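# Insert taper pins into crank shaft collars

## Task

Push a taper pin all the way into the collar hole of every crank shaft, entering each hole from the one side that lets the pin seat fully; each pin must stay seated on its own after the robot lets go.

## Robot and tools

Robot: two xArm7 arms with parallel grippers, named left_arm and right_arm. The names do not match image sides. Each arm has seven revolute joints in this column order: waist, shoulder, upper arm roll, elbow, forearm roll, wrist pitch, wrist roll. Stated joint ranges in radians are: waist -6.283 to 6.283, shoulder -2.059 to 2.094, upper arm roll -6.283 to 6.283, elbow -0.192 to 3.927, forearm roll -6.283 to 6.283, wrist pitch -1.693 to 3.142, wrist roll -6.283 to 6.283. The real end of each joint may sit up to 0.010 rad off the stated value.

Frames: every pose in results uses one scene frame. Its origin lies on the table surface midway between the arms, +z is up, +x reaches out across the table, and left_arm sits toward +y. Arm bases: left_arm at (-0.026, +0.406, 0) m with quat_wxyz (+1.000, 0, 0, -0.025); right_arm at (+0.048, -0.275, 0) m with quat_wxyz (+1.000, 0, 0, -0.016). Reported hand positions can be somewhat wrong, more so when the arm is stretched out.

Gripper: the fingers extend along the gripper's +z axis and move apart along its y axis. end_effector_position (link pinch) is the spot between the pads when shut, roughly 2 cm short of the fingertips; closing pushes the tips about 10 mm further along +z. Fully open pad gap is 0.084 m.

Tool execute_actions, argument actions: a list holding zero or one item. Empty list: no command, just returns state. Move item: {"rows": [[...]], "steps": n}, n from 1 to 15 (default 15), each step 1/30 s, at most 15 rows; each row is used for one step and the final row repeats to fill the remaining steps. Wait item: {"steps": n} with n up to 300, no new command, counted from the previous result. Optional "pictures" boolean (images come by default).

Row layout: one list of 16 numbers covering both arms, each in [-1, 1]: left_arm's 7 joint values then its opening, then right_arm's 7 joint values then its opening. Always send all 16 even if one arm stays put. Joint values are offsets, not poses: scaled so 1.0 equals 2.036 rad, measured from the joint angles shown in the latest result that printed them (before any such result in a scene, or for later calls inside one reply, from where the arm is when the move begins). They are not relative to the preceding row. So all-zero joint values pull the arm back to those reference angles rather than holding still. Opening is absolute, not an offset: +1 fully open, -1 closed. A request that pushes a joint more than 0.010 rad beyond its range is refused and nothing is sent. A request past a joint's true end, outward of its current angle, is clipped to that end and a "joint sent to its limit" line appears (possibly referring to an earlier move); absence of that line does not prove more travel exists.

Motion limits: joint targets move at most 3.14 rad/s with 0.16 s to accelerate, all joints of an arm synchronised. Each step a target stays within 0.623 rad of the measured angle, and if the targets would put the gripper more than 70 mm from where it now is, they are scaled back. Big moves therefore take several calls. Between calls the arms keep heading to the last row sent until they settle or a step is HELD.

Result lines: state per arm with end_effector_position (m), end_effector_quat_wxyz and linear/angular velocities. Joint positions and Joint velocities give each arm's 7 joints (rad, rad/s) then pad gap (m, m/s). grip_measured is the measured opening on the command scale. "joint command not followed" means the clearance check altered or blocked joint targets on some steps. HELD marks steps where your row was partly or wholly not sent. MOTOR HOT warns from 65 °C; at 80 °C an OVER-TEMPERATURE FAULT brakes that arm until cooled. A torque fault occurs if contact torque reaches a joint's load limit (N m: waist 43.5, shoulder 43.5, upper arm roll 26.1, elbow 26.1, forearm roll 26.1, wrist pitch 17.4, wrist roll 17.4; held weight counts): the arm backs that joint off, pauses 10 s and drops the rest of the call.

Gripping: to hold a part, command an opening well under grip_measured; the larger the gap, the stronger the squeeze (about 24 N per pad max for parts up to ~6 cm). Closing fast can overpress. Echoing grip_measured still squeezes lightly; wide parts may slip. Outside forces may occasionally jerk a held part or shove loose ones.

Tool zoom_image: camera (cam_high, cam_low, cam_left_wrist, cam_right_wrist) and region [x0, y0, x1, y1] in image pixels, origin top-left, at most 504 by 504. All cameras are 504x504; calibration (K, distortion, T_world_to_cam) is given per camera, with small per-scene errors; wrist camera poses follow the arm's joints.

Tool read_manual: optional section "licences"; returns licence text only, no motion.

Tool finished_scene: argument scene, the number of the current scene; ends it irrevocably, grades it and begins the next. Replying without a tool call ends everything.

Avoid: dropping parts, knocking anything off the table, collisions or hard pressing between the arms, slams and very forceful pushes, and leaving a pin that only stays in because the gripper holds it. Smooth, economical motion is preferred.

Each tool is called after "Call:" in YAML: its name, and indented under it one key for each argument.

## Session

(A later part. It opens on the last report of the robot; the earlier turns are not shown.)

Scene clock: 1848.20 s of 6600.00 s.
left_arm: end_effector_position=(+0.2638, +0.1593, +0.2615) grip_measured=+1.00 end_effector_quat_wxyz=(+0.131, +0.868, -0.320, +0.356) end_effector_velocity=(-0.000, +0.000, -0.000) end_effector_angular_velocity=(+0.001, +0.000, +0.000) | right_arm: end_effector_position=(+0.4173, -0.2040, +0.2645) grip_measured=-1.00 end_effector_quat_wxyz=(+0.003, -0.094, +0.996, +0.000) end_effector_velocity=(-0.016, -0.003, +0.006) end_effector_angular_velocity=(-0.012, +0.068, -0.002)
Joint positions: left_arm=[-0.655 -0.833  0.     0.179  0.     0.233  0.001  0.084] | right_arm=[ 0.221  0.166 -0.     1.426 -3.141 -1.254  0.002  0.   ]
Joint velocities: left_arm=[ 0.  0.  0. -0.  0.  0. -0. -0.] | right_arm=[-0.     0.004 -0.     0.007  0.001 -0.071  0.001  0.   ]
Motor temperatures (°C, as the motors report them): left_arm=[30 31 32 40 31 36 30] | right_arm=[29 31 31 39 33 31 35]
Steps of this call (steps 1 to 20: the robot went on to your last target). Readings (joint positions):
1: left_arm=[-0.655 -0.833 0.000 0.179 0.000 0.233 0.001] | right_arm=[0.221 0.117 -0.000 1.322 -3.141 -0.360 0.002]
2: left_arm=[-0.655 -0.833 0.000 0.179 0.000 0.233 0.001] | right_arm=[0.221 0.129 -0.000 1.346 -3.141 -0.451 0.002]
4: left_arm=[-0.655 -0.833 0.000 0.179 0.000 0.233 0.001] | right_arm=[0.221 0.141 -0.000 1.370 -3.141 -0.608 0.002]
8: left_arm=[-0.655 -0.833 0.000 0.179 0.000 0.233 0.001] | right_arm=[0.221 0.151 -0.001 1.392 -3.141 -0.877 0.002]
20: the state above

Call:
execute_actions:
  actions:
    - {"rows":[[0,0,0,0,0,0,0,1,0,0.1612,0,0.1365,0,0.0217,0,-1]],"steps":15}
  pictures: false

Call:
execute_actions:
  actions:
    - {"steps":10}

Scene clock: 1863.07 s of 6600.00 s.
left_arm: end_effector_position=(+0.2638, +0.1593, +0.2615) grip_measured=+1.00 end_effector_quat_wxyz=(+0.131, +0.868, -0.320, +0.356) end_effector_velocity=(+0.000, -0.000, +0.000) end_effector_angular_velocity=(+0.000, -0.001, -0.001) | right_arm: end_effector_position=(+0.4958, -0.1890, +0.2021) grip_measured=-1.00 end_effector_quat_wxyz=(+0.001, -0.094, +0.996, -0.000) end_effector_velocity=(+0.023, +0.004, +0.004) end_effector_angular_velocity=(+0.009, -0.047, -0.002)
Joint positions: left_arm=[-0.655 -0.833  0.     0.179  0.     0.233  0.001  0.084] | right_arm=[ 0.221  0.487 -0.001  1.699 -3.141 -1.211  0.002  0.   ]
Joint velocities: left_arm=[-0.     0.    -0.     0.     0.    -0.001  0.    -0.   ] | right_arm=[-0.     0.038 -0.     0.08   0.     0.005  0.002  0.   ]
Motor temperatures (°C, as the motors report them): left_arm=[30 31 32 40 31 36 30] | right_arm=[29 31 31 39 33 31 35]
Steps of this call (steps 1 to 30: the robot went on to your last target; steps 31 to 90: nothing new was sent; then 11.37 s passed at rest; steps 91 to 105: all 15 steps of this action). Readings (joint positions):
91: left_arm=[-0.655 -0.833 0.000 0.179 0.000 0.233 0.001] | right_arm=[0.221 0.167 -0.000 1.428 -3.141 -1.261 0.002]
92: left_arm=[-0.655 -0.833 0.000 0.179 0.000 0.233 0.001] | right_arm=[0.221 0.171 -0.000 1.433 -3.141 -1.260 0.002]
94: left_arm=[-0.655 -0.833 0.000 0.179 0.000 0.233 0.001] | right_arm=[0.221 0.216 -0.001 1.477 -3.141 -1.253 0.002]
98: left_arm=[-0.655 -0.833 0.000 0.179 0.000 0.233 0.001] | right_arm=[0.221 0.394 -0.000 1.618 -3.141 -1.225 0.002]
105: the state above

Scene clock: 1863.40 s of 6600.00 s.
left_arm: end_effector_position=(+0.2638, +0.1593, +0.2615) grip_measured=+1.00 end_effector_quat_wxyz=(+0.131, +0.868, -0.320, +0.356) end_effector_velocity=(+0.000, -0.000, +0.001) end_effector_angular_velocity=(-0.002, -0.001, +0.001) | right_arm: end_effector_position=(+0.4973, -0.1887, +0.2006) grip_measured=-1.00 end_effector_quat_wxyz=(+0.001, -0.094, +0.996, +0.000) end_effector_velocity=(+0.000, +0.001, -0.002) end_effector_angular_velocity=(-0.000, +0.003, +0.000)
Joint positions: left_arm=[-0.655 -0.833  0.     0.179  0.     0.233  0.001  0.084] | right_arm=[ 0.221  0.493 -0.     1.704 -3.141 -1.21   0.002  0.   ]
Joint velocities: left_arm=[ 0.     0.001 -0.     0.002  0.    -0.001 -0.001 -0.   ] | right_arm=[-0.001  0.006  0.002  0.002 -0.001  0.001  0.001  0.   ]
Motor temperatures (°C, as the motors report them): left_arm=[30 31 32 40 31 36 30] | right_arm=[29 31 31 39 33 31 35]
Steps of this call (steps 1 to 10: the robot went on to your last target). Readings (joint positions):
1: left_arm=[-0.655 -0.833 0.000 0.179 0.000 0.233 0.001] | right_arm=[0.221 0.488 -0.001 1.701 -3.141 -1.211 0.002]
2: left_arm=[-0.655 -0.833 0.000 0.179 0.000 0.233 0.001] | right_arm=[0.221 0.489 -0.001 1.702 -3.141 -1.210 0.002]
4: left_arm=[-0.655 -0.833 0.000 0.179 0.000 0.233 0.001] | right_arm=[0.221 0.491 -0.001 1.703 -3.141 -1.210 0.002]
8: left_arm=[-0.655 -0.833 0.000 0.179 0.000 0.233 0.001] | right_arm=[0.221 0.493 -0.000 1.704 -3.141 -1.210 0.002]
10: the state above
camera_calibration (this result's frames):
cam_left_wrist: T_world_to_cam=[[-0.653019, -0.757256, 0.011363, 0.324056], [-0.532483, 0.448414, -0.717905, 0.326875], [0.538542, -0.474856, -0.696049, 0.246861], [0, 0, 0, 1]] pos_world=[0.252725, 0.216042, 0.40281]
cam_right_wrist: T_world_to_cam=[[-0.185341, 0.982472, 0.0199518, 0.30402], [0.98267, 0.185241, 0.00679718, -0.384417], [0.00298215, 0.0208659, -0.999778, 0.336857], [0, 0, 0, 1]] pos_world=[0.433098, -0.23451, 0.333329]

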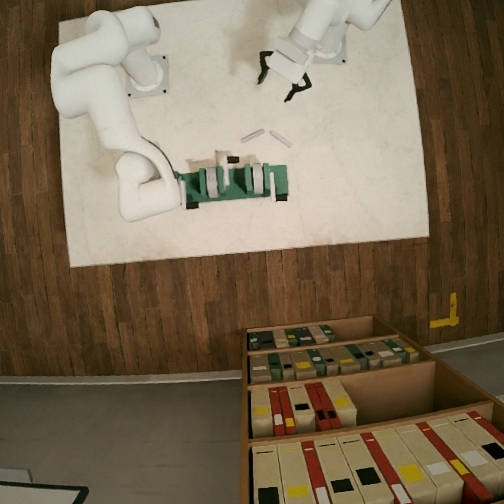

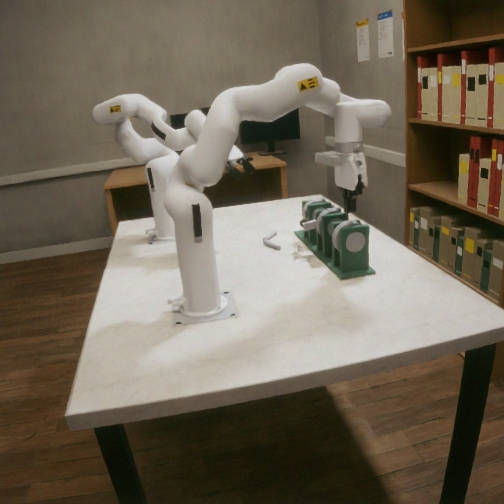

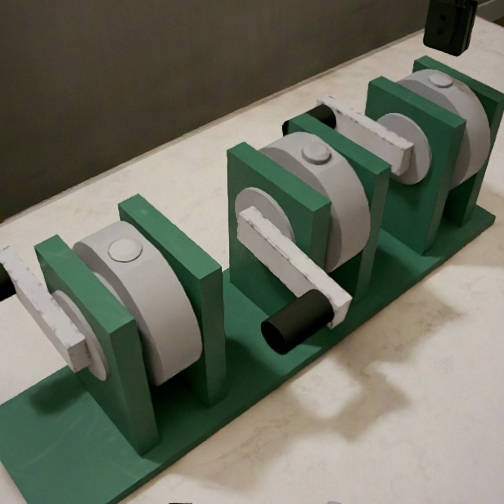

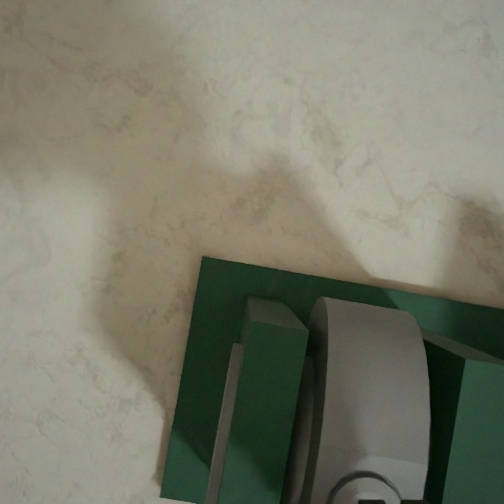

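Call:
execute_actions:
  actions:
    - {"rows":[[0,0,0,0,0,0,0,1,0,0.005,0,-0.014,0,0.019,0,-1],[0,0,0,0,0,0,0,1,0,0.005,0,-0.014,0,0.019,0,-1],[0,0,0,0,0,0,0,1,0,0.005,0,-0.014,0,0.019,0,-1],[0,0,0,0,0,0,0,1,0,0.007,0,-0.019,0,0.026,0,-1],[0,0,0,0,0,0,0,1,0,0.007,0,-0.019,0,0.026,0,-1],[0,0,0,0,0,0,0,1,0,0.008,0,-0.022,0,0.030,0,-1],[0,0,0,0,0,0,0,1,0,0.008,0,-0.022,0,0.030,0,-1],[0,0,0,0,0,0,0,1,0,0.009,0,-0.025,0,0.034,0,-1],[0,0,0,0,0,0,0,1,0,0.009,0,-0.025,0,0.034,0,-1],[0,0,0,0,0,0,0,1,0,0.0105,0,-0.0273,0,0.0373,0,-1]],"steps":15}
  pictures: false

Call:
execute_actions:
  actions:
    - {"steps":12}

Scene clock: 1876.10 s of 6600.00 s.
left_arm: end_effector_position=(+0.2638, +0.1593, +0.2615) grip_measured=+1.00 end_effector_quat_wxyz=(+0.131, +0.868, -0.320, +0.356) end_effector_velocity=(-0.000, +0.000, -0.000) end_effector_angular_velocity=(+0.001, -0.000, -0.001) | right_arm: end_effector_position=(+0.4988, -0.1887, +0.1750) grip_measured=-1.00 end_effector_quat_wxyz=(+0.004, -0.094, +0.996, +0.000) end_effector_velocity=(+0.003, -0.000, -0.003) end_effector_angular_velocity=(+0.002, -0.016, -0.001)
Joint positions: left_arm=[-0.655 -0.833  0.     0.179  0.     0.233  0.001  0.084] | right_arm=[ 0.221  0.508 -0.001  1.655 -3.142 -1.139  0.002  0.   ]
Joint velocities: left_arm=[ 0.    -0.001 -0.    -0.001 -0.    -0.     0.001 -0.   ] | right_arm=[-0.    -0.003 -0.001 -0.01  -0.     0.024 -0.     0.   ]
Motor temperatures (°C, as the motors report them): left_arm=[30 31 32 40 31 36 30] | right_arm=[29 32 31 39 33 31 35]
Steps of this call (steps 1 to 15: the robot went on to your last target; steps 16 to 90: nothing new was sent; then 9.20 s passed at rest; steps 91 to 105: all 15 steps of this action). Readings (joint positions):
91: left_arm=[-0.655 -0.833 0.000 0.179 0.000 0.233 0.001] | right_arm=[0.221 0.494 -0.000 1.704 -3.141 -1.209 0.002]
92: left_arm=[-0.655 -0.833 0.000 0.179 0.000 0.233 0.001] | right_arm=[0.221 0.494 -0.000 1.701 -3.141 -1.203 0.002]
94: left_arm=[-0.655 -0.833 0.000 0.179 0.000 0.233 0.001] | right_arm=[0.221 0.499 -0.000 1.687 -3.141 -1.185 0.002]
98: left_arm=[-0.655 -0.833 0.000 0.179 0.000 0.233 0.001] | right_arm=[0.221 0.508 -0.000 1.665 -3.141 -1.158 0.002]
105: the state above

Scene clock: 1876.50 s of 6600.00 s.
left_arm: end_effector_position=(+0.2638, +0.1593, +0.2615) grip_measured=+1.00 end_effector_quat_wxyz=(+0.131, +0.868, -0.320, +0.356) end_effector_velocity=(+0.000, -0.000, +0.001) end_effector_angular_velocity=(-0.001, -0.002, -0.001) | right_arm: end_effector_position=(+0.4984, -0.1886, +0.1725) grip_measured=-1.00 end_effector_quat_wxyz=(+0.003, -0.094, +0.996, +0.000) end_effector_velocity=(-0.001, +0.001, -0.001) end_effector_angular_velocity=(+0.001, +0.001, +0.003)
Joint positions: left_arm=[-0.655 -0.833  0.     0.179  0.     0.233  0.001  0.084] | right_arm=[ 0.221  0.511 -0.001  1.652 -3.142 -1.134  0.002  0.   ]
Joint velocities: left_arm=[-0.    -0.002  0.    -0.     0.    -0.001  0.001  0.   ] | right_arm=[-0.    -0.001  0.002 -0.005  0.001  0.003 -0.002  0.   ]
Motor temperatures (°C, as the motors report them): left_arm=[30 31 32 40 31 36 30] | right_arm=[29 32 31 38 33 31 35]
Steps of this call (steps 1 to 12: the robot went on to your last target). Readings (joint positions):
1: left_arm=[-0.655 -0.833 0.000 0.179 0.000 0.233 0.001] | right_arm=[0.221 0.508 -0.001 1.655 -3.142 -1.138 0.002]
2: left_arm=[-0.655 -0.833 0.000 0.179 0.000 0.233 0.001] | right_arm=[0.221 0.508 -0.001 1.655 -3.142 -1.137 0.002]
4: left_arm=[-0.655 -0.833 0.000 0.179 0.000 0.233 0.001] | right_arm=[0.221 0.511 -0.001 1.653 -3.142 -1.135 0.002]
8: left_arm=[-0.655 -0.833 0.000 0.179 0.000 0.233 0.001] | right_arm=[0.221 0.511 -0.001 1.652 -3.142 -1.135 0.002]
12: the state above
camera_calibration (this result's frames):
cam_left_wrist: T_world_to_cam=[[-0.653019, -0.757256, 0.011363, 0.324056], [-0.532483, 0.448414, -0.717905, 0.326875], [0.538542, -0.474856, -0.696049, 0.246861], [0, 0, 0, 1]] pos_world=[0.252725, 0.216042, 0.40281]
cam_right_wrist: T_world_to_cam=[[-0.185237, 0.982495, 0.0197629, 0.304719], [0.982664, 0.185036, 0.0115569, -0.386225], [0.00769775, 0.021561, -0.999738, 0.306567], [0, 0, 0, 1]] pos_world=[0.433615, -0.234529, 0.304928]

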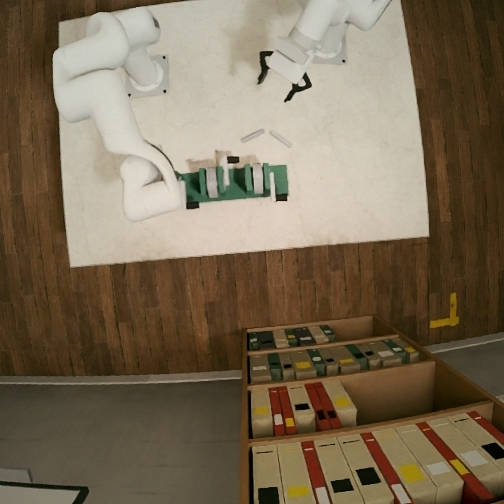

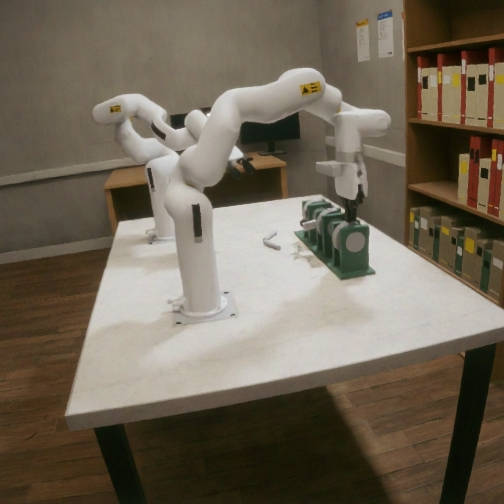

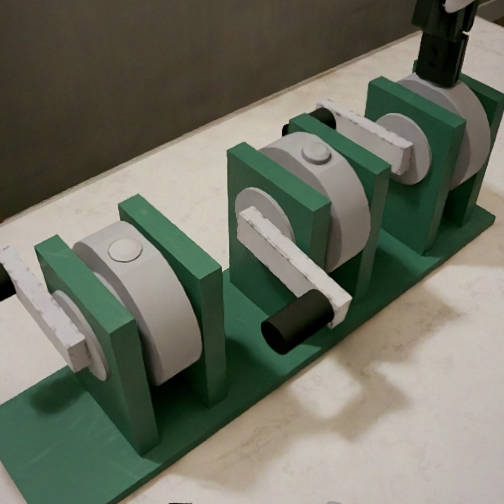

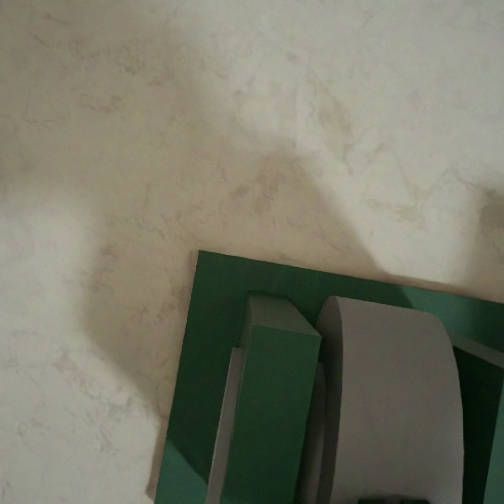

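Call:
execute_actions:
  actions:
    - {"rows":[[0,0,0,0,0,0,0,1,0,-0.0083,0,0.0255,0,-0.0373,0,-1]],"steps":15}

Call:
zoom_image:
  camera: "cam_left_wrist"
  region: [384, 0, 504, 120]

Scene clock: 1884.87 s of 6600.00 s.
left_arm: end_effector_position=(+0.2638, +0.1593, +0.2615) grip_measured=+1.00 end_effector_quat_wxyz=(+0.131, +0.868, -0.320, +0.356) end_effector_velocity=(-0.000, +0.000, -0.000) end_effector_angular_velocity=(-0.001, +0.001, +0.001) | right_arm: end_effector_position=(+0.4964, -0.1889, +0.1986) grip_measured=-1.00 end_effector_quat_wxyz=(-0.002, -0.094, +0.996, -0.000) end_effector_velocity=(+0.003, -0.000, +0.008) end_effector_angular_velocity=(+0.001, -0.015, -0.001)
Joint positions: left_arm=[-0.655 -0.833  0.     0.179  0.     0.233  0.001  0.084] | right_arm=[ 0.221  0.496 -0.     1.702 -3.141 -1.209  0.002  0.   ]
Joint velocities: left_arm=[-0.    -0.001  0.    -0.001 -0.    -0.    -0.001  0.   ] | right_arm=[ 0.    -0.008 -0.002  0.014 -0.001 -0.008 -0.     0.   ]
Motor temperatures (°C, as the motors report them): left_arm=[30 31 32 40 31 36 30] | right_arm=[29 31 31 38 33 31 35]
Steps of this call (steps 1 to 15: the robot went on to your last target; steps 16 to 90: nothing new was sent; then 4.87 s passed at rest; steps 91 to 105: all 15 steps of this action). Readings (joint positions):
91: left_arm=[-0.655 -0.833 0.000 0.179 0.000 0.233 0.001] | right_arm=[0.221 0.510 -0.000 1.651 -3.141 -1.134 0.002]
92: left_arm=[-0.655 -0.833 0.000 0.179 0.000 0.233 0.001] | right_arm=[0.221 0.510 -0.000 1.654 -3.141 -1.139 0.002]
94: left_arm=[-0.655 -0.833 0.000 0.179 0.000 0.233 0.001] | right_arm=[0.222 0.512 0.001 1.665 -3.141 -1.170 0.002]
98: left_arm=[-0.655 -0.833 0.000 0.179 0.000 0.233 0.001] | right_arm=[0.222 0.500 0.000 1.693 -3.141 -1.201 0.002]
105: the state above
camera_calibration (this result's frames):
cam_left_wrist: T_world_to_cam=[[-0.653019, -0.757256, 0.011363, 0.324056], [-0.532483, 0.448414, -0.717905, 0.326875], [0.538542, -0.474856, -0.696049, 0.246861], [0, 0, 0, 1]] pos_world=[0.252725, 0.216042, 0.40281]
cam_right_wrist: T_world_to_cam=[[-0.185238, 0.982492, 0.019912, 0.30403], [0.982691, 0.185243, 0.00160058, -0.382503], [-0.00211599, 0.0198639, -0.9998, 0.337213], [0, 0, 0, 1]] pos_world=[0.432914, -0.234549, 0.331705]

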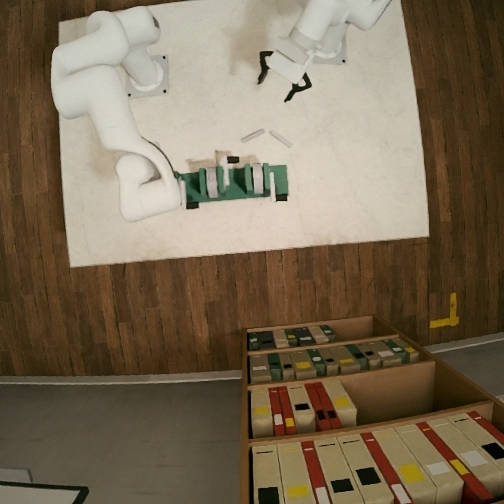

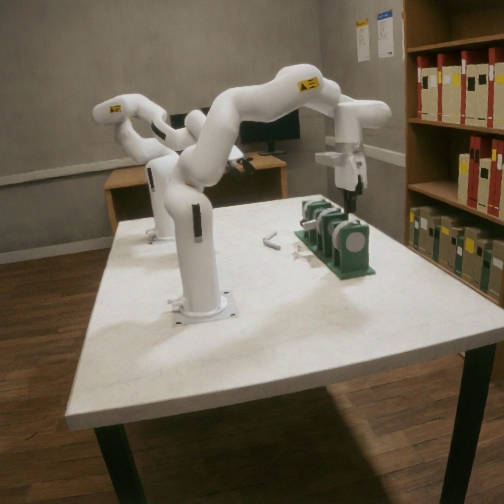

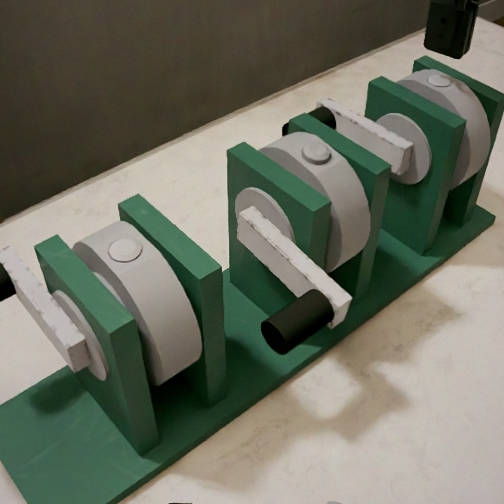

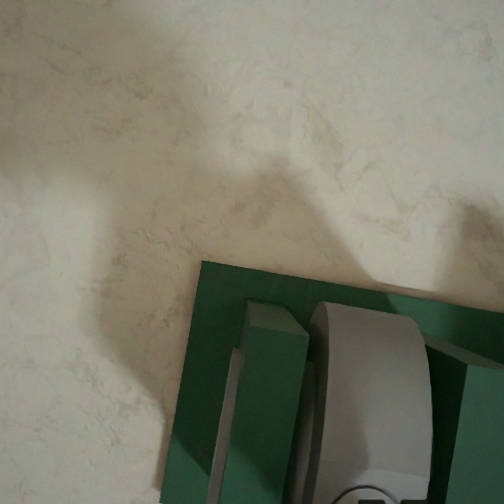

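Region (384, 0, 504, 120) of cam_left_wrist's 504x504 image, scaled by 4.200, with more detail than that image has.

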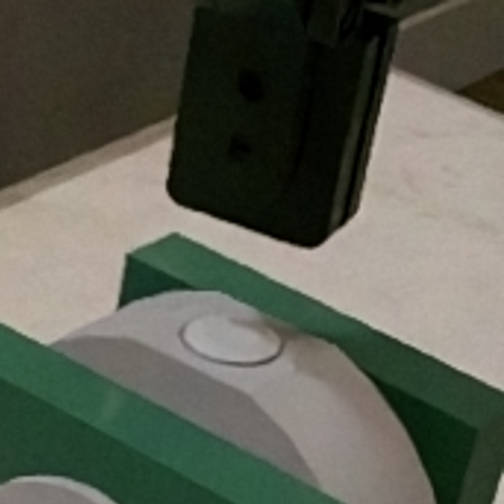

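Call:
execute_actions:
  actions:
    - {"rows":[[0,0,0,0,0,0,0,1,0.1441,0.0981,0,0.1586,0,-0.0589,0.2358,-1]],"steps":15}
  pictures: false

Call:
execute_actions:
  actions:
    - {"steps":10}

Scene clock: 1896.30 s of 6600.00 s.
left_arm: end_effector_position=(+0.2638, +0.1593, +0.2615) grip_measured=+1.00 end_effector_quat_wxyz=(+0.131, +0.868, -0.320, +0.356) end_effector_velocity=(+0.000, -0.000, +0.001) end_effector_angular_velocity=(-0.002, -0.001, +0.001) | right_arm: end_effector_position=(+0.4935, -0.0450, +0.1994) grip_measured=-1.00 end_effector_quat_wxyz=(-0.002, -0.009, +1.000, +0.001) end_effector_velocity=(+0.003, +0.044, +0.004) end_effector_angular_velocity=(-0.032, -0.025, -0.192)
Joint positions: left_arm=[-0.655 -0.833  0.     0.179  0.     0.233  0.001  0.084] | right_arm=[ 0.505  0.687  0.003  2.008 -3.141 -1.323  0.457  0.   ]
Joint velocities: left_arm=[-0.    -0.001 -0.     0.     0.    -0.001 -0.002 -0.   ] | right_arm=[ 0.123  0.101 -0.05   0.18  -0.008 -0.071  0.278  0.   ]
Motor temperatures (°C, as the motors report them): left_arm=[30 31 32 40 31 36 30] | right_arm=[29 32 31 38 33 31 35]
Steps of this call (steps 1 to 15: the robot went on to your last target; steps 16 to 90: nothing new was sent; then 7.93 s passed at rest; steps 91 to 105: all 15 steps of this action). Readings (joint positions):
91: left_arm=[-0.655 -0.833 0.000 0.179 0.000 0.233 0.001] | right_arm=[0.221 0.494 -0.001 1.704 -3.142 -1.211 0.002]
92: left_arm=[-0.655 -0.833 0.000 0.179 0.000 0.233 0.001] | right_arm=[0.224 0.497 -0.002 1.708 -3.142 -1.212 0.009]
94: left_arm=[-0.655 -0.833 0.000 0.179 0.000 0.233 0.001] | right_arm=[0.251 0.516 -0.006 1.741 -3.142 -1.225 0.059]
98: left_arm=[-0.655 -0.833 0.000 0.179 0.000 0.233 0.001] | right_arm=[0.364 0.593 0.001 1.860 -3.141 -1.268 0.235]
105: the state above

Scene clock: 1896.63 s of 6600.00 s.
left_arm: end_effector_position=(+0.2638, +0.1593, +0.2615) grip_measured=+1.00 end_effector_quat_wxyz=(+0.131, +0.868, -0.320, +0.356) end_effector_velocity=(+0.000, -0.000, -0.000) end_effector_angular_velocity=(+0.000, -0.000, +0.000) | right_arm: end_effector_position=(+0.4942, -0.0421, +0.2001) grip_measured=-1.00 end_effector_quat_wxyz=(-0.000, -0.000, +1.000, -0.000) end_effector_velocity=(-0.002, +0.004, -0.001) end_effector_angular_velocity=(+0.001, +0.001, +0.002)
Joint positions: left_arm=[-0.655 -0.833  0.     0.179  0.     0.233  0.001  0.084] | right_arm=[ 0.513  0.695 -0.001  2.024 -3.142 -1.329  0.481  0.   ]
Joint velocities: left_arm=[ 0.     0.002  0.     0.     0.001 -0.001 -0.001  0.   ] | right_arm=[ 0.008  0.004  0.001  0.004  0.001 -0.001  0.007  0.   ]
Motor temperatures (°C, as the motors report them): left_arm=[30 31 32 40 31 36 30] | right_arm=[29 32 31 38 33 31 35]
Steps of this call (steps 1 to 10: the robot went on to your last target). Readings (joint positions):
1: left_arm=[-0.655 -0.833 0.000 0.179 0.000 0.233 0.001] | right_arm=[0.507 0.690 0.002 2.013 -3.141 -1.325 0.465]
2: left_arm=[-0.655 -0.833 0.000 0.179 0.000 0.233 0.001] | right_arm=[0.509 0.691 -0.000 2.017 -3.141 -1.327 0.470]
4: left_arm=[-0.655 -0.833 0.000 0.179 0.000 0.233 0.001] | right_arm=[0.510 0.693 -0.002 2.021 -3.142 -1.328 0.476]
8: left_arm=[-0.655 -0.833 0.000 0.179 0.000 0.233 0.001] | right_arm=[0.512 0.695 -0.001 2.023 -3.142 -1.329 0.480]
10: the state above
camera_calibration (this result's frames):
cam_left_wrist: T_world_to_cam=[[-0.653019, -0.757256, 0.0113631, 0.324056], [-0.532483, 0.448414, -0.717904, 0.326875], [0.538542, -0.474856, -0.696049, 0.246861], [0, 0, 0, 1]] pos_world=[0.252725, 0.216042, 0.40281]
cam_right_wrist: T_world_to_cam=[[0.00123451, 0.999814, 0.0192449, 0.0681167], [0.999985, -0.00133825, 0.00537856, -0.4247], [0.00540332, 0.0192379, -0.9998, 0.332089], [0, 0, 0, 1]] pos_world=[0.422815, -0.0750611, 0.332996]

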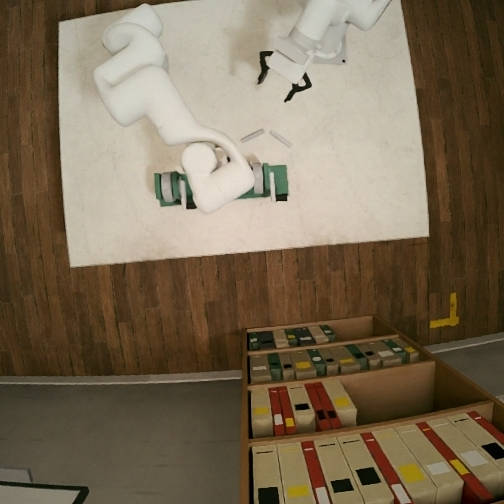

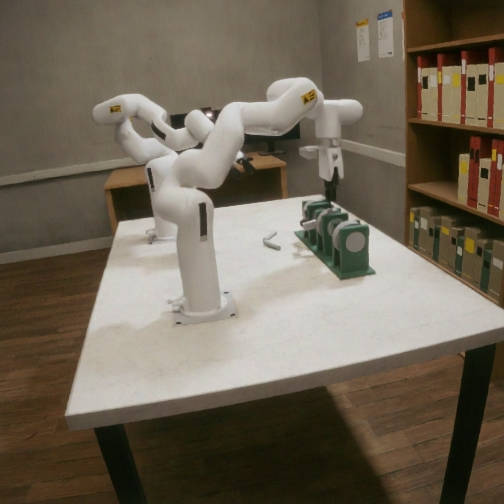

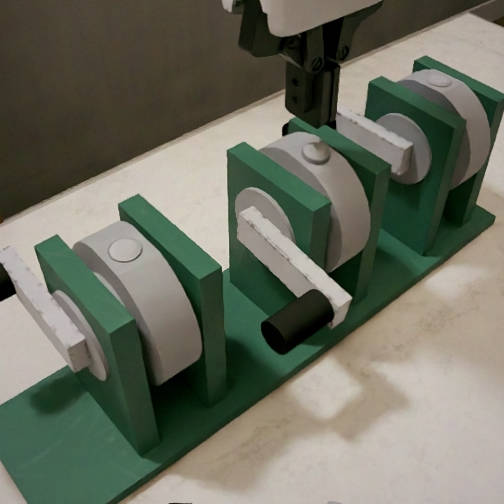

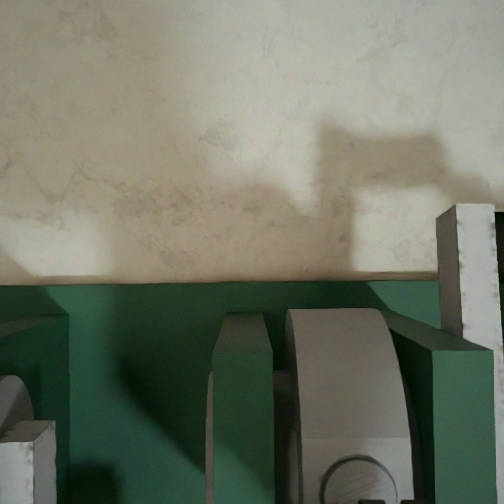

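Call:
execute_actions:
  actions:
    - {"rows":[[0,0,0,0,0,0,0,1,0,-0.009,0,-0.015,0,0.006,0,-1],[0,0,0,0,0,0,0,1,0,-0.009,0,-0.015,0,0.006,0,-1],[0,0,0,0,0,0,0,1,0,-0.009,0,-0.015,0,0.006,0,-1],[0,0,0,0,0,0,0,1,0,-0.009,0,-0.015,0,0.006,0,-1],[0,0,0,0,0,0,0,1,0,-0.007,0,-0.033,0,0.026,0,-1],[0,0,0,0,0,0,0,1,0,-0.007,0,-0.033,0,0.026,0,-1],[0,0,0,0,0,0,0,1,0,-0.007,0,-0.033,0,0.026,0,-1],[0,0,0,0,0,0,0,1,0,-0.006,0,-0.040,0,0.035,0,-1],[0,0,0,0,0,0,0,1,0,-0.006,0,-0.040,0,0.035,0,-1],[0,0,0,0,0,0,0,1,0,-0.0055,0,-0.045,0,0.040,0,-1],[0,0,0,0,0,0,0,1,0,-0.0055,0,-0.045,0,0.040,0,-1],[0,0,0,0,0,0,0,1,0,-0.005,0,-0.049,0,0.0445,0,-1],[0,0,0,0,0,0,0,1,0,-0.0048,0,-0.0522,0,0.0479,0,-1]],"steps":15}
  pictures: false

Call:
execute_actions:
  actions:
    - {"steps":15}

Scene clock: 1911.23 s of 6600.00 s.
left_arm: end_effector_position=(+0.2638, +0.1593, +0.2615) grip_measured=+1.00 end_effector_quat_wxyz=(+0.131, +0.868, -0.320, +0.356) end_effector_velocity=(+0.000, -0.000, +0.000) end_effector_angular_velocity=(+0.000, +0.000, +0.000) | right_arm: end_effector_position=(+0.4911, -0.0437, +0.1761) grip_measured=-1.00 end_effector_quat_wxyz=(+0.002, -0.000, +1.000, +0.001) end_effector_velocity=(+0.002, +0.000, -0.005) end_effector_angular_velocity=(+0.020, -0.042, -0.000)
Joint positions: left_arm=[-0.655 -0.833  0.     0.179  0.     0.233  0.001  0.084] | right_arm=[ 0.513  0.679 -0.001  1.931 -3.142 -1.247  0.481  0.   ]
Joint velocities: left_arm=[ 0.     0.    -0.     0.     0.001  0.001 -0.001  0.   ] | right_arm=[-0.    -0.045  0.    -0.078 -0.002  0.079  0.001  0.   ]
Motor temperatures (°C, as the motors report them): left_arm=[30 31 32 40 31 36 30] | right_arm=[29 32 31 38 33 31 35]
Steps of this call (steps 1 to 30: the robot went on to your last target; steps 31 to 90: nothing new was sent; then 11.10 s passed at rest; steps 91 to 105: all 15 steps of this action). Readings (joint positions):
91: left_arm=[-0.655 -0.833 0.000 0.179 0.000 0.233 0.001] | right_arm=[0.515 0.695 -0.000 2.024 -3.141 -1.329 0.482]
92: left_arm=[-0.655 -0.833 0.000 0.179 0.000 0.233 0.001] | right_arm=[0.514 0.692 -0.000 2.018 -3.141 -1.327 0.481]
94: left_arm=[-0.655 -0.833 0.000 0.179 0.000 0.233 0.001] | right_arm=[0.514 0.684 -0.001 2.004 -3.142 -1.322 0.481]
98: left_arm=[-0.655 -0.833 0.000 0.179 0.000 0.233 0.001] | right_arm=[0.513 0.679 -0.001 1.974 -3.142 -1.293 0.481]
105: the state above

Scene clock: 1911.73 s of 6600.00 s.
left_arm: end_effector_position=(+0.2638, +0.1593, +0.2615) grip_measured=+1.00 end_effector_quat_wxyz=(+0.131, +0.868, -0.320, +0.356) end_effector_velocity=(-0.000, +0.000, -0.002) end_effector_angular_velocity=(+0.003, +0.002, -0.001) | right_arm: end_effector_position=(+0.4918, -0.0438, +0.1752) grip_measured=-1.00 end_effector_quat_wxyz=(+0.005, +0.000, +1.000, +0.002) end_effector_velocity=(-0.000, +0.001, +0.001) end_effector_angular_velocity=(+0.003, -0.005, -0.000)
Joint positions: left_arm=[-0.655 -0.833  0.     0.179  0.     0.233  0.001  0.084] | right_arm=[ 0.513  0.674 -0.001  1.92  -3.142 -1.235  0.481  0.   ]
Joint velocities: left_arm=[ 0.     0.001 -0.    -0.002  0.     0.001  0.001 -0.   ] | right_arm=[ 0.001 -0.007  0.    -0.008  0.     0.007  0.001  0.   ]
Motor temperatures (°C, as the motors report them): left_arm=[30 31 32 40 31 36 30] | right_arm=[29 32 31 38 33 31 35]
Steps of this call (steps 1 to 15: the robot went on to your last target). Readings (joint positions):
1: left_arm=[-0.655 -0.833 0.000 0.179 0.000 0.233 0.001] | right_arm=[0.513 0.678 -0.001 1.929 -3.142 -1.245 0.481]
2: left_arm=[-0.655 -0.833 0.000 0.179 0.000 0.233 0.001] | right_arm=[0.513 0.678 -0.001 1.927 -3.142 -1.243 0.481]
4: left_arm=[-0.655 -0.833 0.000 0.179 0.000 0.233 0.001] | right_arm=[0.513 0.677 -0.001 1.926 -3.142 -1.240 0.481]
8: left_arm=[-0.655 -0.833 0.000 0.179 0.000 0.233 0.001] | right_arm=[0.513 0.676 -0.002 1.924 -3.142 -1.237 0.481]
15: the state above
camera_calibration (this result's frames):
cam_left_wrist: T_world_to_cam=[[-0.653019, -0.757256, 0.011363, 0.324056], [-0.532483, 0.448414, -0.717904, 0.326874], [0.538542, -0.474856, -0.696049, 0.246861], [0, 0, 0, 1]] pos_world=[0.252725, 0.216042, 0.40281]
cam_right_wrist: T_world_to_cam=[[0.00144262, 0.9997, 0.0244542, 0.06924], [0.999866, -0.00184088, 0.0162715, -0.424049], [0.0163117, 0.0244274, -0.999569, 0.30201], [0, 0, 0, 1]] pos_world=[0.418966, -0.0773772, 0.307086]

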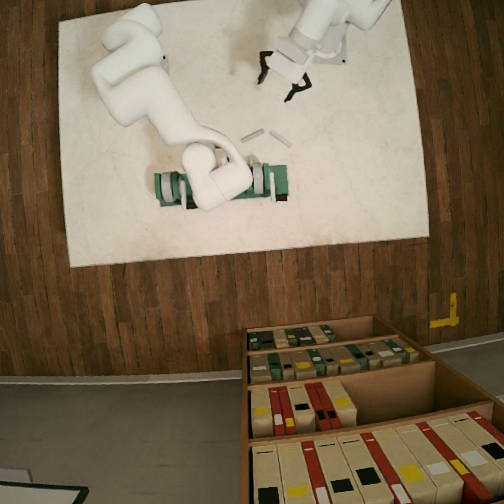

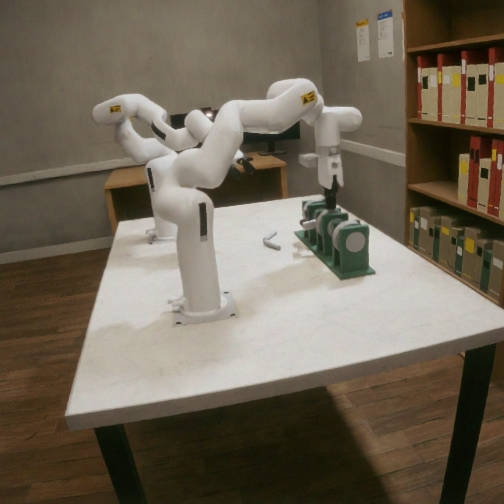

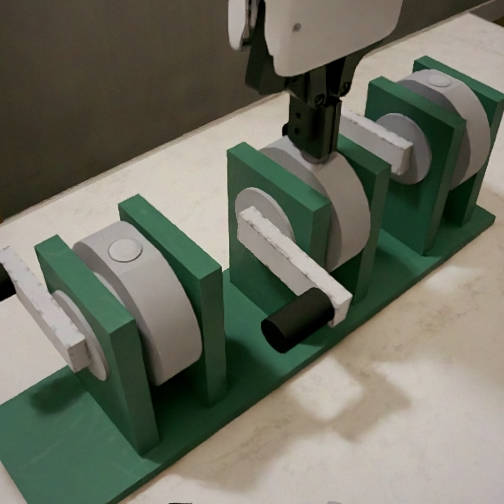

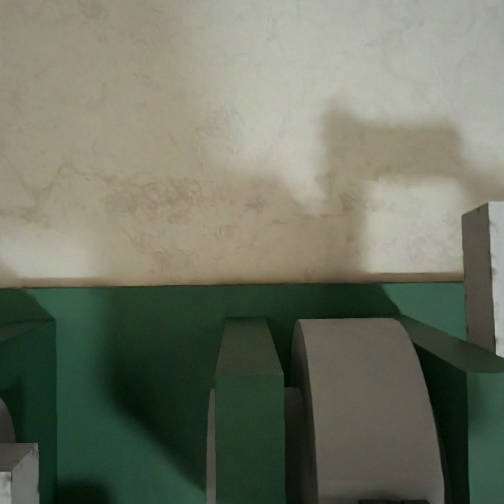

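Call:
execute_actions:
  actions:
    - {"rows":[[0,0,0,0,0,0,0,1,0,0.0034,0,0.0187,0,-0.0205,0,-1],[0,0,0,0,0,0,0,1,0,0.0034,0,0.0187,0,-0.0205,0,-1],[0,0,0,0,0,0,0,1,0,0.0034,0,0.0187,0,-0.0205,0,-1],[0,0,0,0,0,0,0,1,0,0.0034,0,0.0187,0,-0.0205,0,-1],[0,0,0,0,0,0,0,1,0,0.0034,0,0.0187,0,-0.0205,0,-1],[0,0,0,0,0,0,0,1,0,0.0034,0,0.0187,0,-0.0205,0,-1],[0,0,0,0,0,0,0,1,0,0.0034,0,0.0187,0,-0.0205,0,-0.42]],"steps":15}

Call:
zoom_image:
  camera: "cam_left_wrist"
  region: [230, 70, 400, 210]

Scene clock: 1966.90 s of 6600.00 s.
left_arm: end_effector_position=(+0.2638, +0.1593, +0.2615) grip_measured=+1.00 end_effector_quat_wxyz=(+0.131, +0.868, -0.320, +0.356) end_effector_velocity=(+0.000, -0.000, +0.001) end_effector_angular_velocity=(+0.000, -0.002, -0.002) | right_arm: end_effector_position=(+0.4910, -0.0437, +0.1839) grip_measured=-0.44 end_effector_quat_wxyz=(-0.000, -0.000, +1.000, -0.000) end_effector_velocity=(+0.003, -0.001, +0.010) end_effector_angular_velocity=(+0.004, -0.014, -0.002)
Joint positions: left_arm=[-0.655 -0.833  0.     0.179  0.     0.233  0.001  0.084] | right_arm=[ 0.513  0.682 -0.001  1.956 -3.141 -1.275  0.481  0.025]
Joint velocities: left_arm=[ 0.    -0.001 -0.    -0.     0.    -0.     0.002  0.   ] | right_arm=[-0.001 -0.011 -0.002  0.014 -0.002 -0.011 -0.    -0.   ]
Motor temperatures (°C, as the motors report them): left_arm=[30 31 32 40 31 36 30] | right_arm=[29 31 31 36 33 32 35]
Steps of this call (steps 1 to 15: the robot went on to your last target; steps 16 to 90: nothing new was sent; then 51.67 s passed at rest; steps 91 to 105: all 15 steps of this action). Readings (joint positions):
91: left_arm=[-0.655 -0.833 0.000 0.179 0.000 0.233 0.001] | right_arm=[0.513 0.673 -0.001 1.919 -3.142 -1.235 0.481]
92: left_arm=[-0.655 -0.833 0.000 0.179 0.000 0.233 0.001] | right_arm=[0.513 0.674 -0.001 1.923 -3.142 -1.239 0.481]
94: left_arm=[-0.655 -0.833 0.000 0.179 0.000 0.233 0.001] | right_arm=[0.514 0.681 -0.000 1.935 -3.141 -1.254 0.481]
98: left_arm=[-0.655 -0.833 0.000 0.179 0.000 0.233 0.001] | right_arm=[0.514 0.686 0.001 1.947 -3.140 -1.268 0.481]
105: the state above
camera_calibration (this result's frames):
cam_left_wrist: T_world_to_cam=[[-0.653019, -0.757256, 0.011363, 0.324056], [-0.532483, 0.448414, -0.717904, 0.326874], [0.538542, -0.474856, -0.696049, 0.246861], [0, 0, 0, 1]] pos_world=[0.252725, 0.216042, 0.40281]
cam_right_wrist: T_world_to_cam=[[0.00114842, 0.999817, 0.0191017, 0.0700805], [0.999987, -0.0012412, 0.00484622, -0.42133], [0.00486905, 0.0190959, -0.999806, 0.316214], [0, 0, 0, 1]] pos_world=[0.419704, -0.076629, 0.316856]

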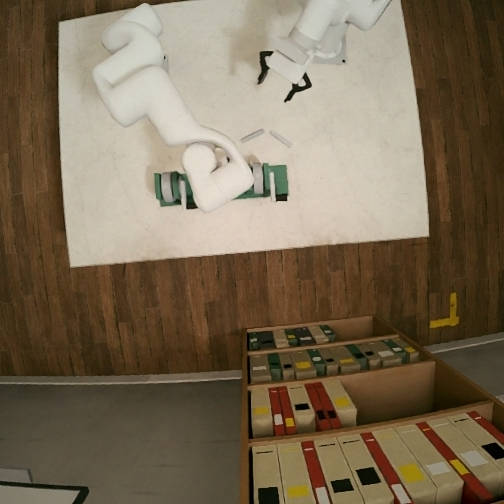

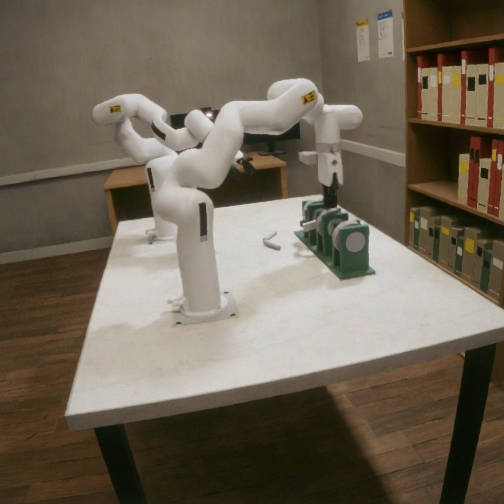

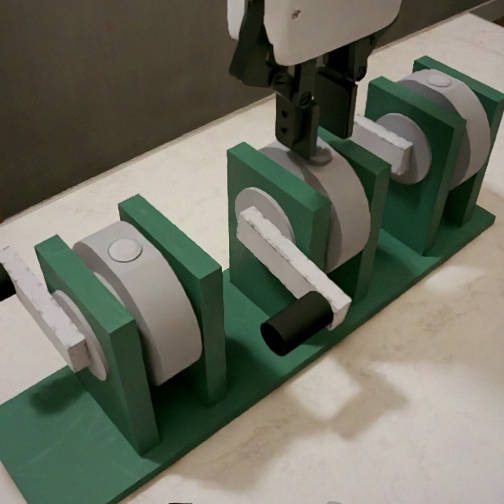

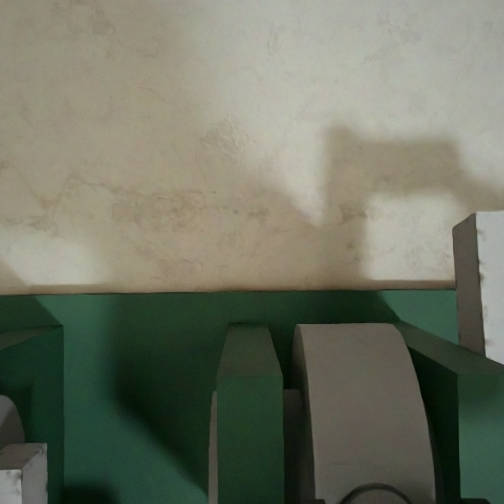

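Region (230, 70, 400, 210) of cam_left_wrist's 504x504 image, scaled by 2.965, with more detail than that image has; it fills the top 415 rows of this view, and the rest is white.

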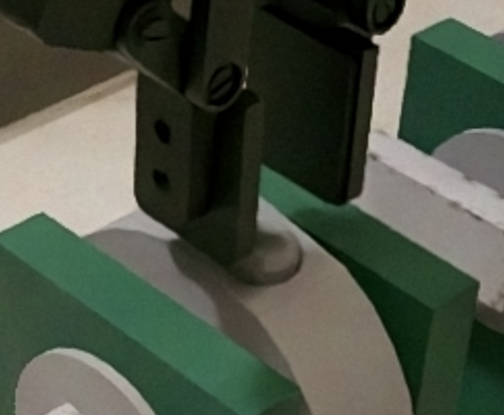

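Call:
execute_actions:
  actions:
    - {"rows":[[0,0,0,0,0,0,0,1,0,0.0007,0,-0.007,0,0.008,0,-0.42],[0,0,0,0,0,0,0,1,0,0.0007,0,-0.007,0,0.008,0,-0.42],[0,0,0,0,0,0,0,1,0,0.0007,0,-0.007,0,0.008,0,-0.42],[0,0,0,0,0,0,0,1,0,0.0014,0,-0.0142,0,0.0161,0,-0.42]],"steps":15}

Call:
zoom_image:
  camera: "cam_left_wrist"
  region: [230, 70, 400, 210]

Scene clock: 1977.80 s of 6600.00 s.
left_arm: end_effector_position=(+0.2638, +0.1593, +0.2615) grip_measured=+1.00 end_effector_quat_wxyz=(+0.131, +0.868, -0.320, +0.356) end_effector_velocity=(+0.000, -0.000, +0.000) end_effector_angular_velocity=(+0.000, -0.001, -0.001) | right_arm: end_effector_position=(+0.4909, -0.0438, +0.1730) grip_measured=-0.44 end_effector_quat_wxyz=(+0.001, -0.000, +1.000, -0.000) end_effector_velocity=(+0.000, +0.000, -0.000) end_effector_angular_velocity=(+0.001, -0.002, +0.001)
Joint positions: left_arm=[-0.655 -0.833  0.     0.179  0.     0.233  0.001  0.084] | right_arm=[ 0.513  0.684 -0.001  1.928 -3.141 -1.244  0.481  0.025]
Joint velocities: left_arm=[ 0.    -0.    -0.     0.001  0.     0.001  0.001 -0.   ] | right_arm=[ 0.    -0.002  0.    -0.003 -0.     0.004 -0.     0.   ]
Motor temperatures (°C, as the motors report them): left_arm=[30 31 32 40 31 36 30] | right_arm=[29 32 31 37 33 32 35]
Steps of this call (steps 1 to 15: the robot went on to your last target; steps 16 to 90: nothing new was sent; then 7.40 s passed at rest; steps 91 to 105: all 15 steps of this action). Readings (joint positions):
91: left_arm=[-0.655 -0.833 0.000 0.179 0.000 0.233 0.001] | right_arm=[0.513 0.681 -0.001 1.958 -3.142 -1.276 0.481]
92: left_arm=[-0.655 -0.833 0.000 0.179 0.000 0.233 0.001] | right_arm=[0.513 0.680 -0.001 1.955 -3.142 -1.272 0.481]
94: left_arm=[-0.655 -0.833 0.000 0.179 0.000 0.233 0.001] | right_arm=[0.513 0.682 -0.001 1.947 -3.142 -1.264 0.481]
98: left_arm=[-0.655 -0.833 0.000 0.179 0.000 0.233 0.001] | right_arm=[0.513 0.685 -0.001 1.931 -3.141 -1.247 0.481]
105: the state above
camera_calibration (this result's frames):
cam_left_wrist: T_world_to_cam=[[-0.653019, -0.757256, 0.0113629, 0.324056], [-0.532483, 0.448414, -0.717904, 0.326874], [0.538542, -0.474856, -0.696049, 0.246861], [0, 0, 0, 1]] pos_world=[0.252725, 0.216042, 0.40281]
cam_right_wrist: T_world_to_cam=[[0.00112536, 0.999801, 0.0199402, 0.070226], [0.999978, -0.00125504, 0.00649203, -0.421456], [0.00651576, 0.0199325, -0.99978, 0.304554], [0, 0, 0, 1]] pos_world=[0.419383, -0.0768115, 0.305822]

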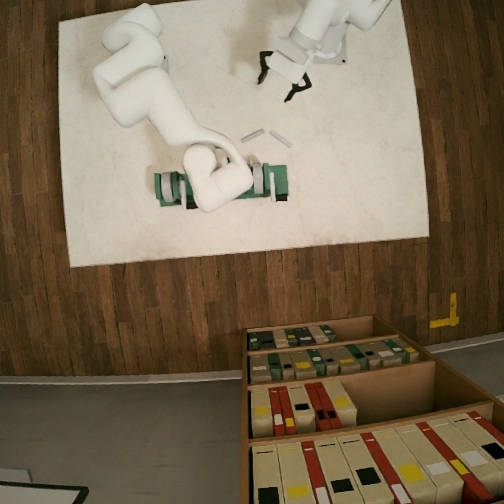

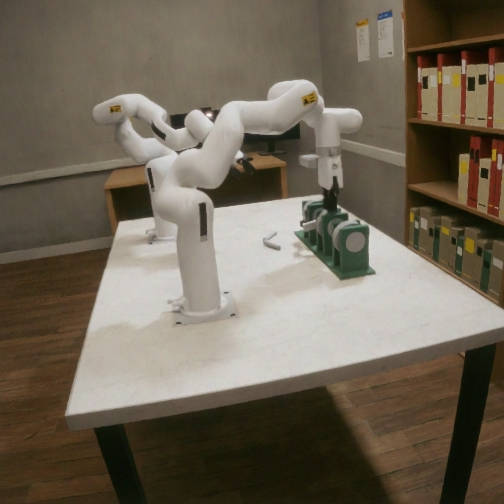

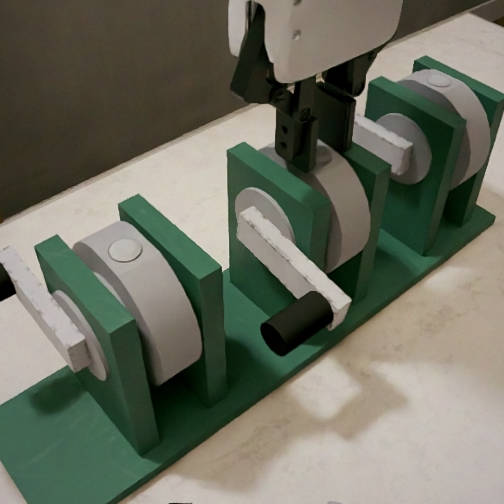

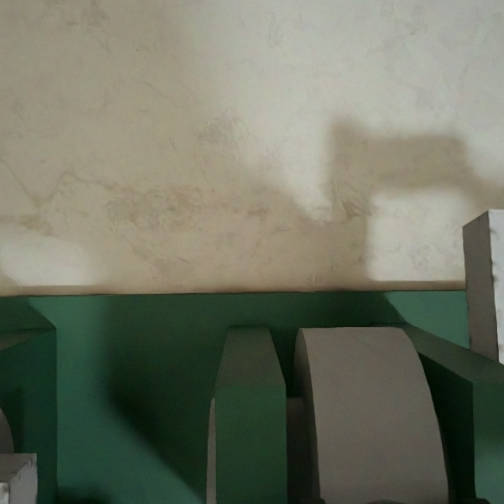

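Region (230, 70, 400, 210) of cam_left_wrist's 504x504 image, scaled by 2.965, with more detail than that image has; it fills the top 415 rows of this view, and the rest is white.

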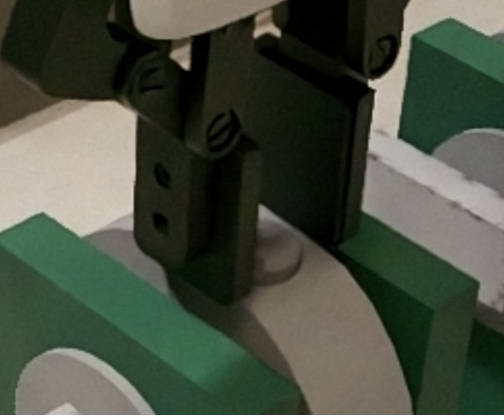

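Call:
execute_actions:
  actions:
    - {"rows":[[0,0,0,0,0,0,0,1,0,0.0005,0,-0.0005,0,0.001,0,-0.46],[0,0,0,0,0,0,0,1,0,0.0005,0,-0.0005,0,0.001,0,-0.5],[0,0,0,0,0,0,0,1,0,0.0005,0,-0.0005,0,0.001,0,-0.53],[0,0,0,0,0,0,0,1,0,0.0005,0,-0.0005,0,0.001,0,-0.56],[0,0,0,0,0,0,0,1,0,0.0005,0,-0.0005,0,0.001,0,-0.59],[0,0,0,0,0,0,0,1,0,0.0005,0,-0.0005,0,0.001,0,-0.62],[0,0,0,0,0,0,0,1,0,0.0005,0,-0.0005,0,0.001,0,-0.66],[0,0,0,0,0,0,0,1,0,0.0005,0,-0.0005,0,0.001,0,-0.7],[0,0,0,0,0,0,0,1,0,0.0005,0,-0.0005,0,0.001,0,-0.75],[0,0,0,0,0,0,0,1,0,0.0005,0,-0.0005,0,0.001,0,-0.8],[0,0,0,0,0,0,0,1,0,0.0005,0,-0.0005,0,0.001,0,-0.9],[0,0,0,0,0,0,0,1,0,0.0005,0,-0.0005,0,0.001,0,-1]],"steps":15}

Scene clock: 1986.00 s of 6600.00 s.
left_arm: end_effector_position=(+0.2638, +0.1593, +0.2615) grip_measured=+1.00 end_effector_quat_wxyz=(+0.131, +0.868, -0.320, +0.356) end_effector_velocity=(-0.000, +0.000, -0.001) end_effector_angular_velocity=(+0.002, +0.001, -0.000) | right_arm: end_effector_position=(+0.4911, -0.0439, +0.1722) grip_measured=-0.50 end_effector_quat_wxyz=(+0.001, +0.000, +1.000, -0.000) end_effector_velocity=(+0.000, -0.000, -0.000) end_effector_angular_velocity=(-0.000, +0.001, -0.000)
Joint positions: left_arm=[-0.655 -0.833  0.     0.179  0.     0.233  0.001  0.084] | right_arm=[ 0.513  0.685 -0.001  1.927 -3.142 -1.242  0.481  0.022]
Joint velocities: left_arm=[ 0.     0.001 -0.    -0.     0.001  0.001 -0.     0.   ] | right_arm=[-0.001  0.001 -0.    -0.     0.001 -0.    -0.001  0.   ]
Motor temperatures (°C, as the motors report them): left_arm=[30 31 32 40 31 36 30] | right_arm=[29 31 31 37 33 32 35]
Steps of this call (steps 1 to 15: the robot went on to your last target; steps 16 to 90: nothing new was sent; then 4.70 s passed at rest; steps 91 to 105: all 15 steps of this action). Readings (joint positions):
91: left_arm=[-0.655 -0.833 0.000 0.179 0.000 0.233 0.001] | right_arm=[0.513 0.685 -0.001 1.927 -3.142 -1.242 0.481]
92: left_arm=[-0.655 -0.833 0.000 0.179 0.000 0.233 0.001] | right_arm=[0.513 0.685 -0.001 1.927 -3.142 -1.242 0.481]
94: left_arm=[-0.655 -0.833 0.000 0.179 0.000 0.233 0.001] | right_arm=[0.513 0.685 -0.001 1.927 -3.142 -1.242 0.481]
98: left_arm=[-0.655 -0.833 0.000 0.179 0.000 0.233 0.001] | right_arm=[0.513 0.685 -0.001 1.927 -3.142 -1.242 0.481]
105: the state above
camera_calibration (this result's frames):
cam_left_wrist: T_world_to_cam=[[-0.653019, -0.757256, 0.011363, 0.324056], [-0.532483, 0.448414, -0.717904, 0.326874], [0.538542, -0.474856, -0.696049, 0.246861], [0, 0, 0, 1]] pos_world=[0.252725, 0.216042, 0.40281]
cam_right_wrist: T_world_to_cam=[[0.00144424, 0.999805, 0.0197123, 0.0702774], [0.999976, -0.00157638, 0.00668942, -0.421706], [0.00671919, 0.0197022, -0.999783, 0.303636], [0, 0, 0, 1]] pos_world=[0.419555, -0.0769108, 0.305006]

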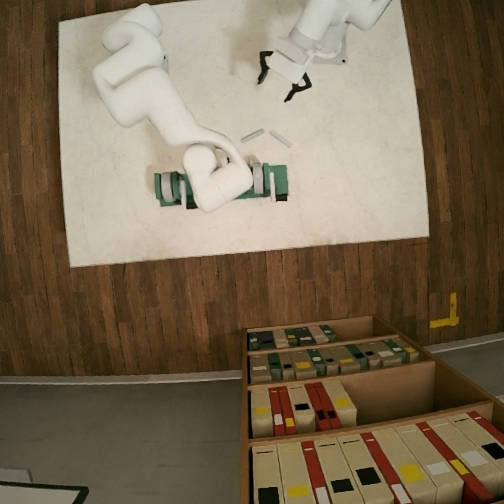

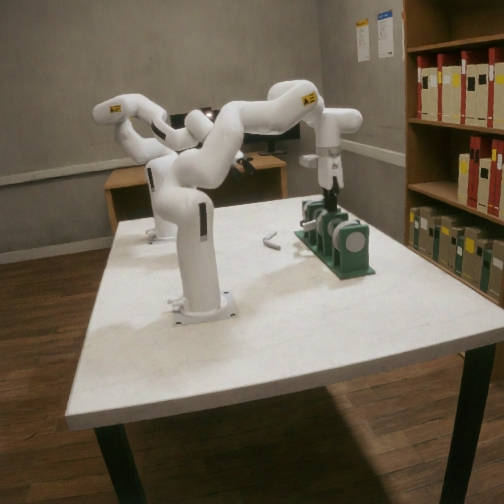

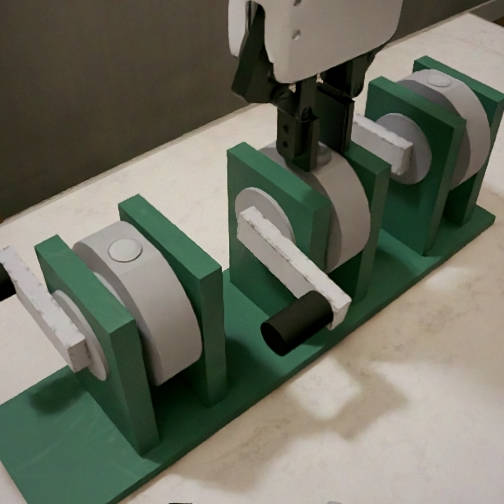

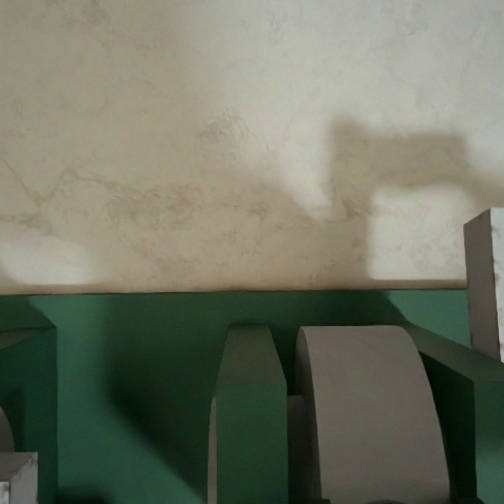

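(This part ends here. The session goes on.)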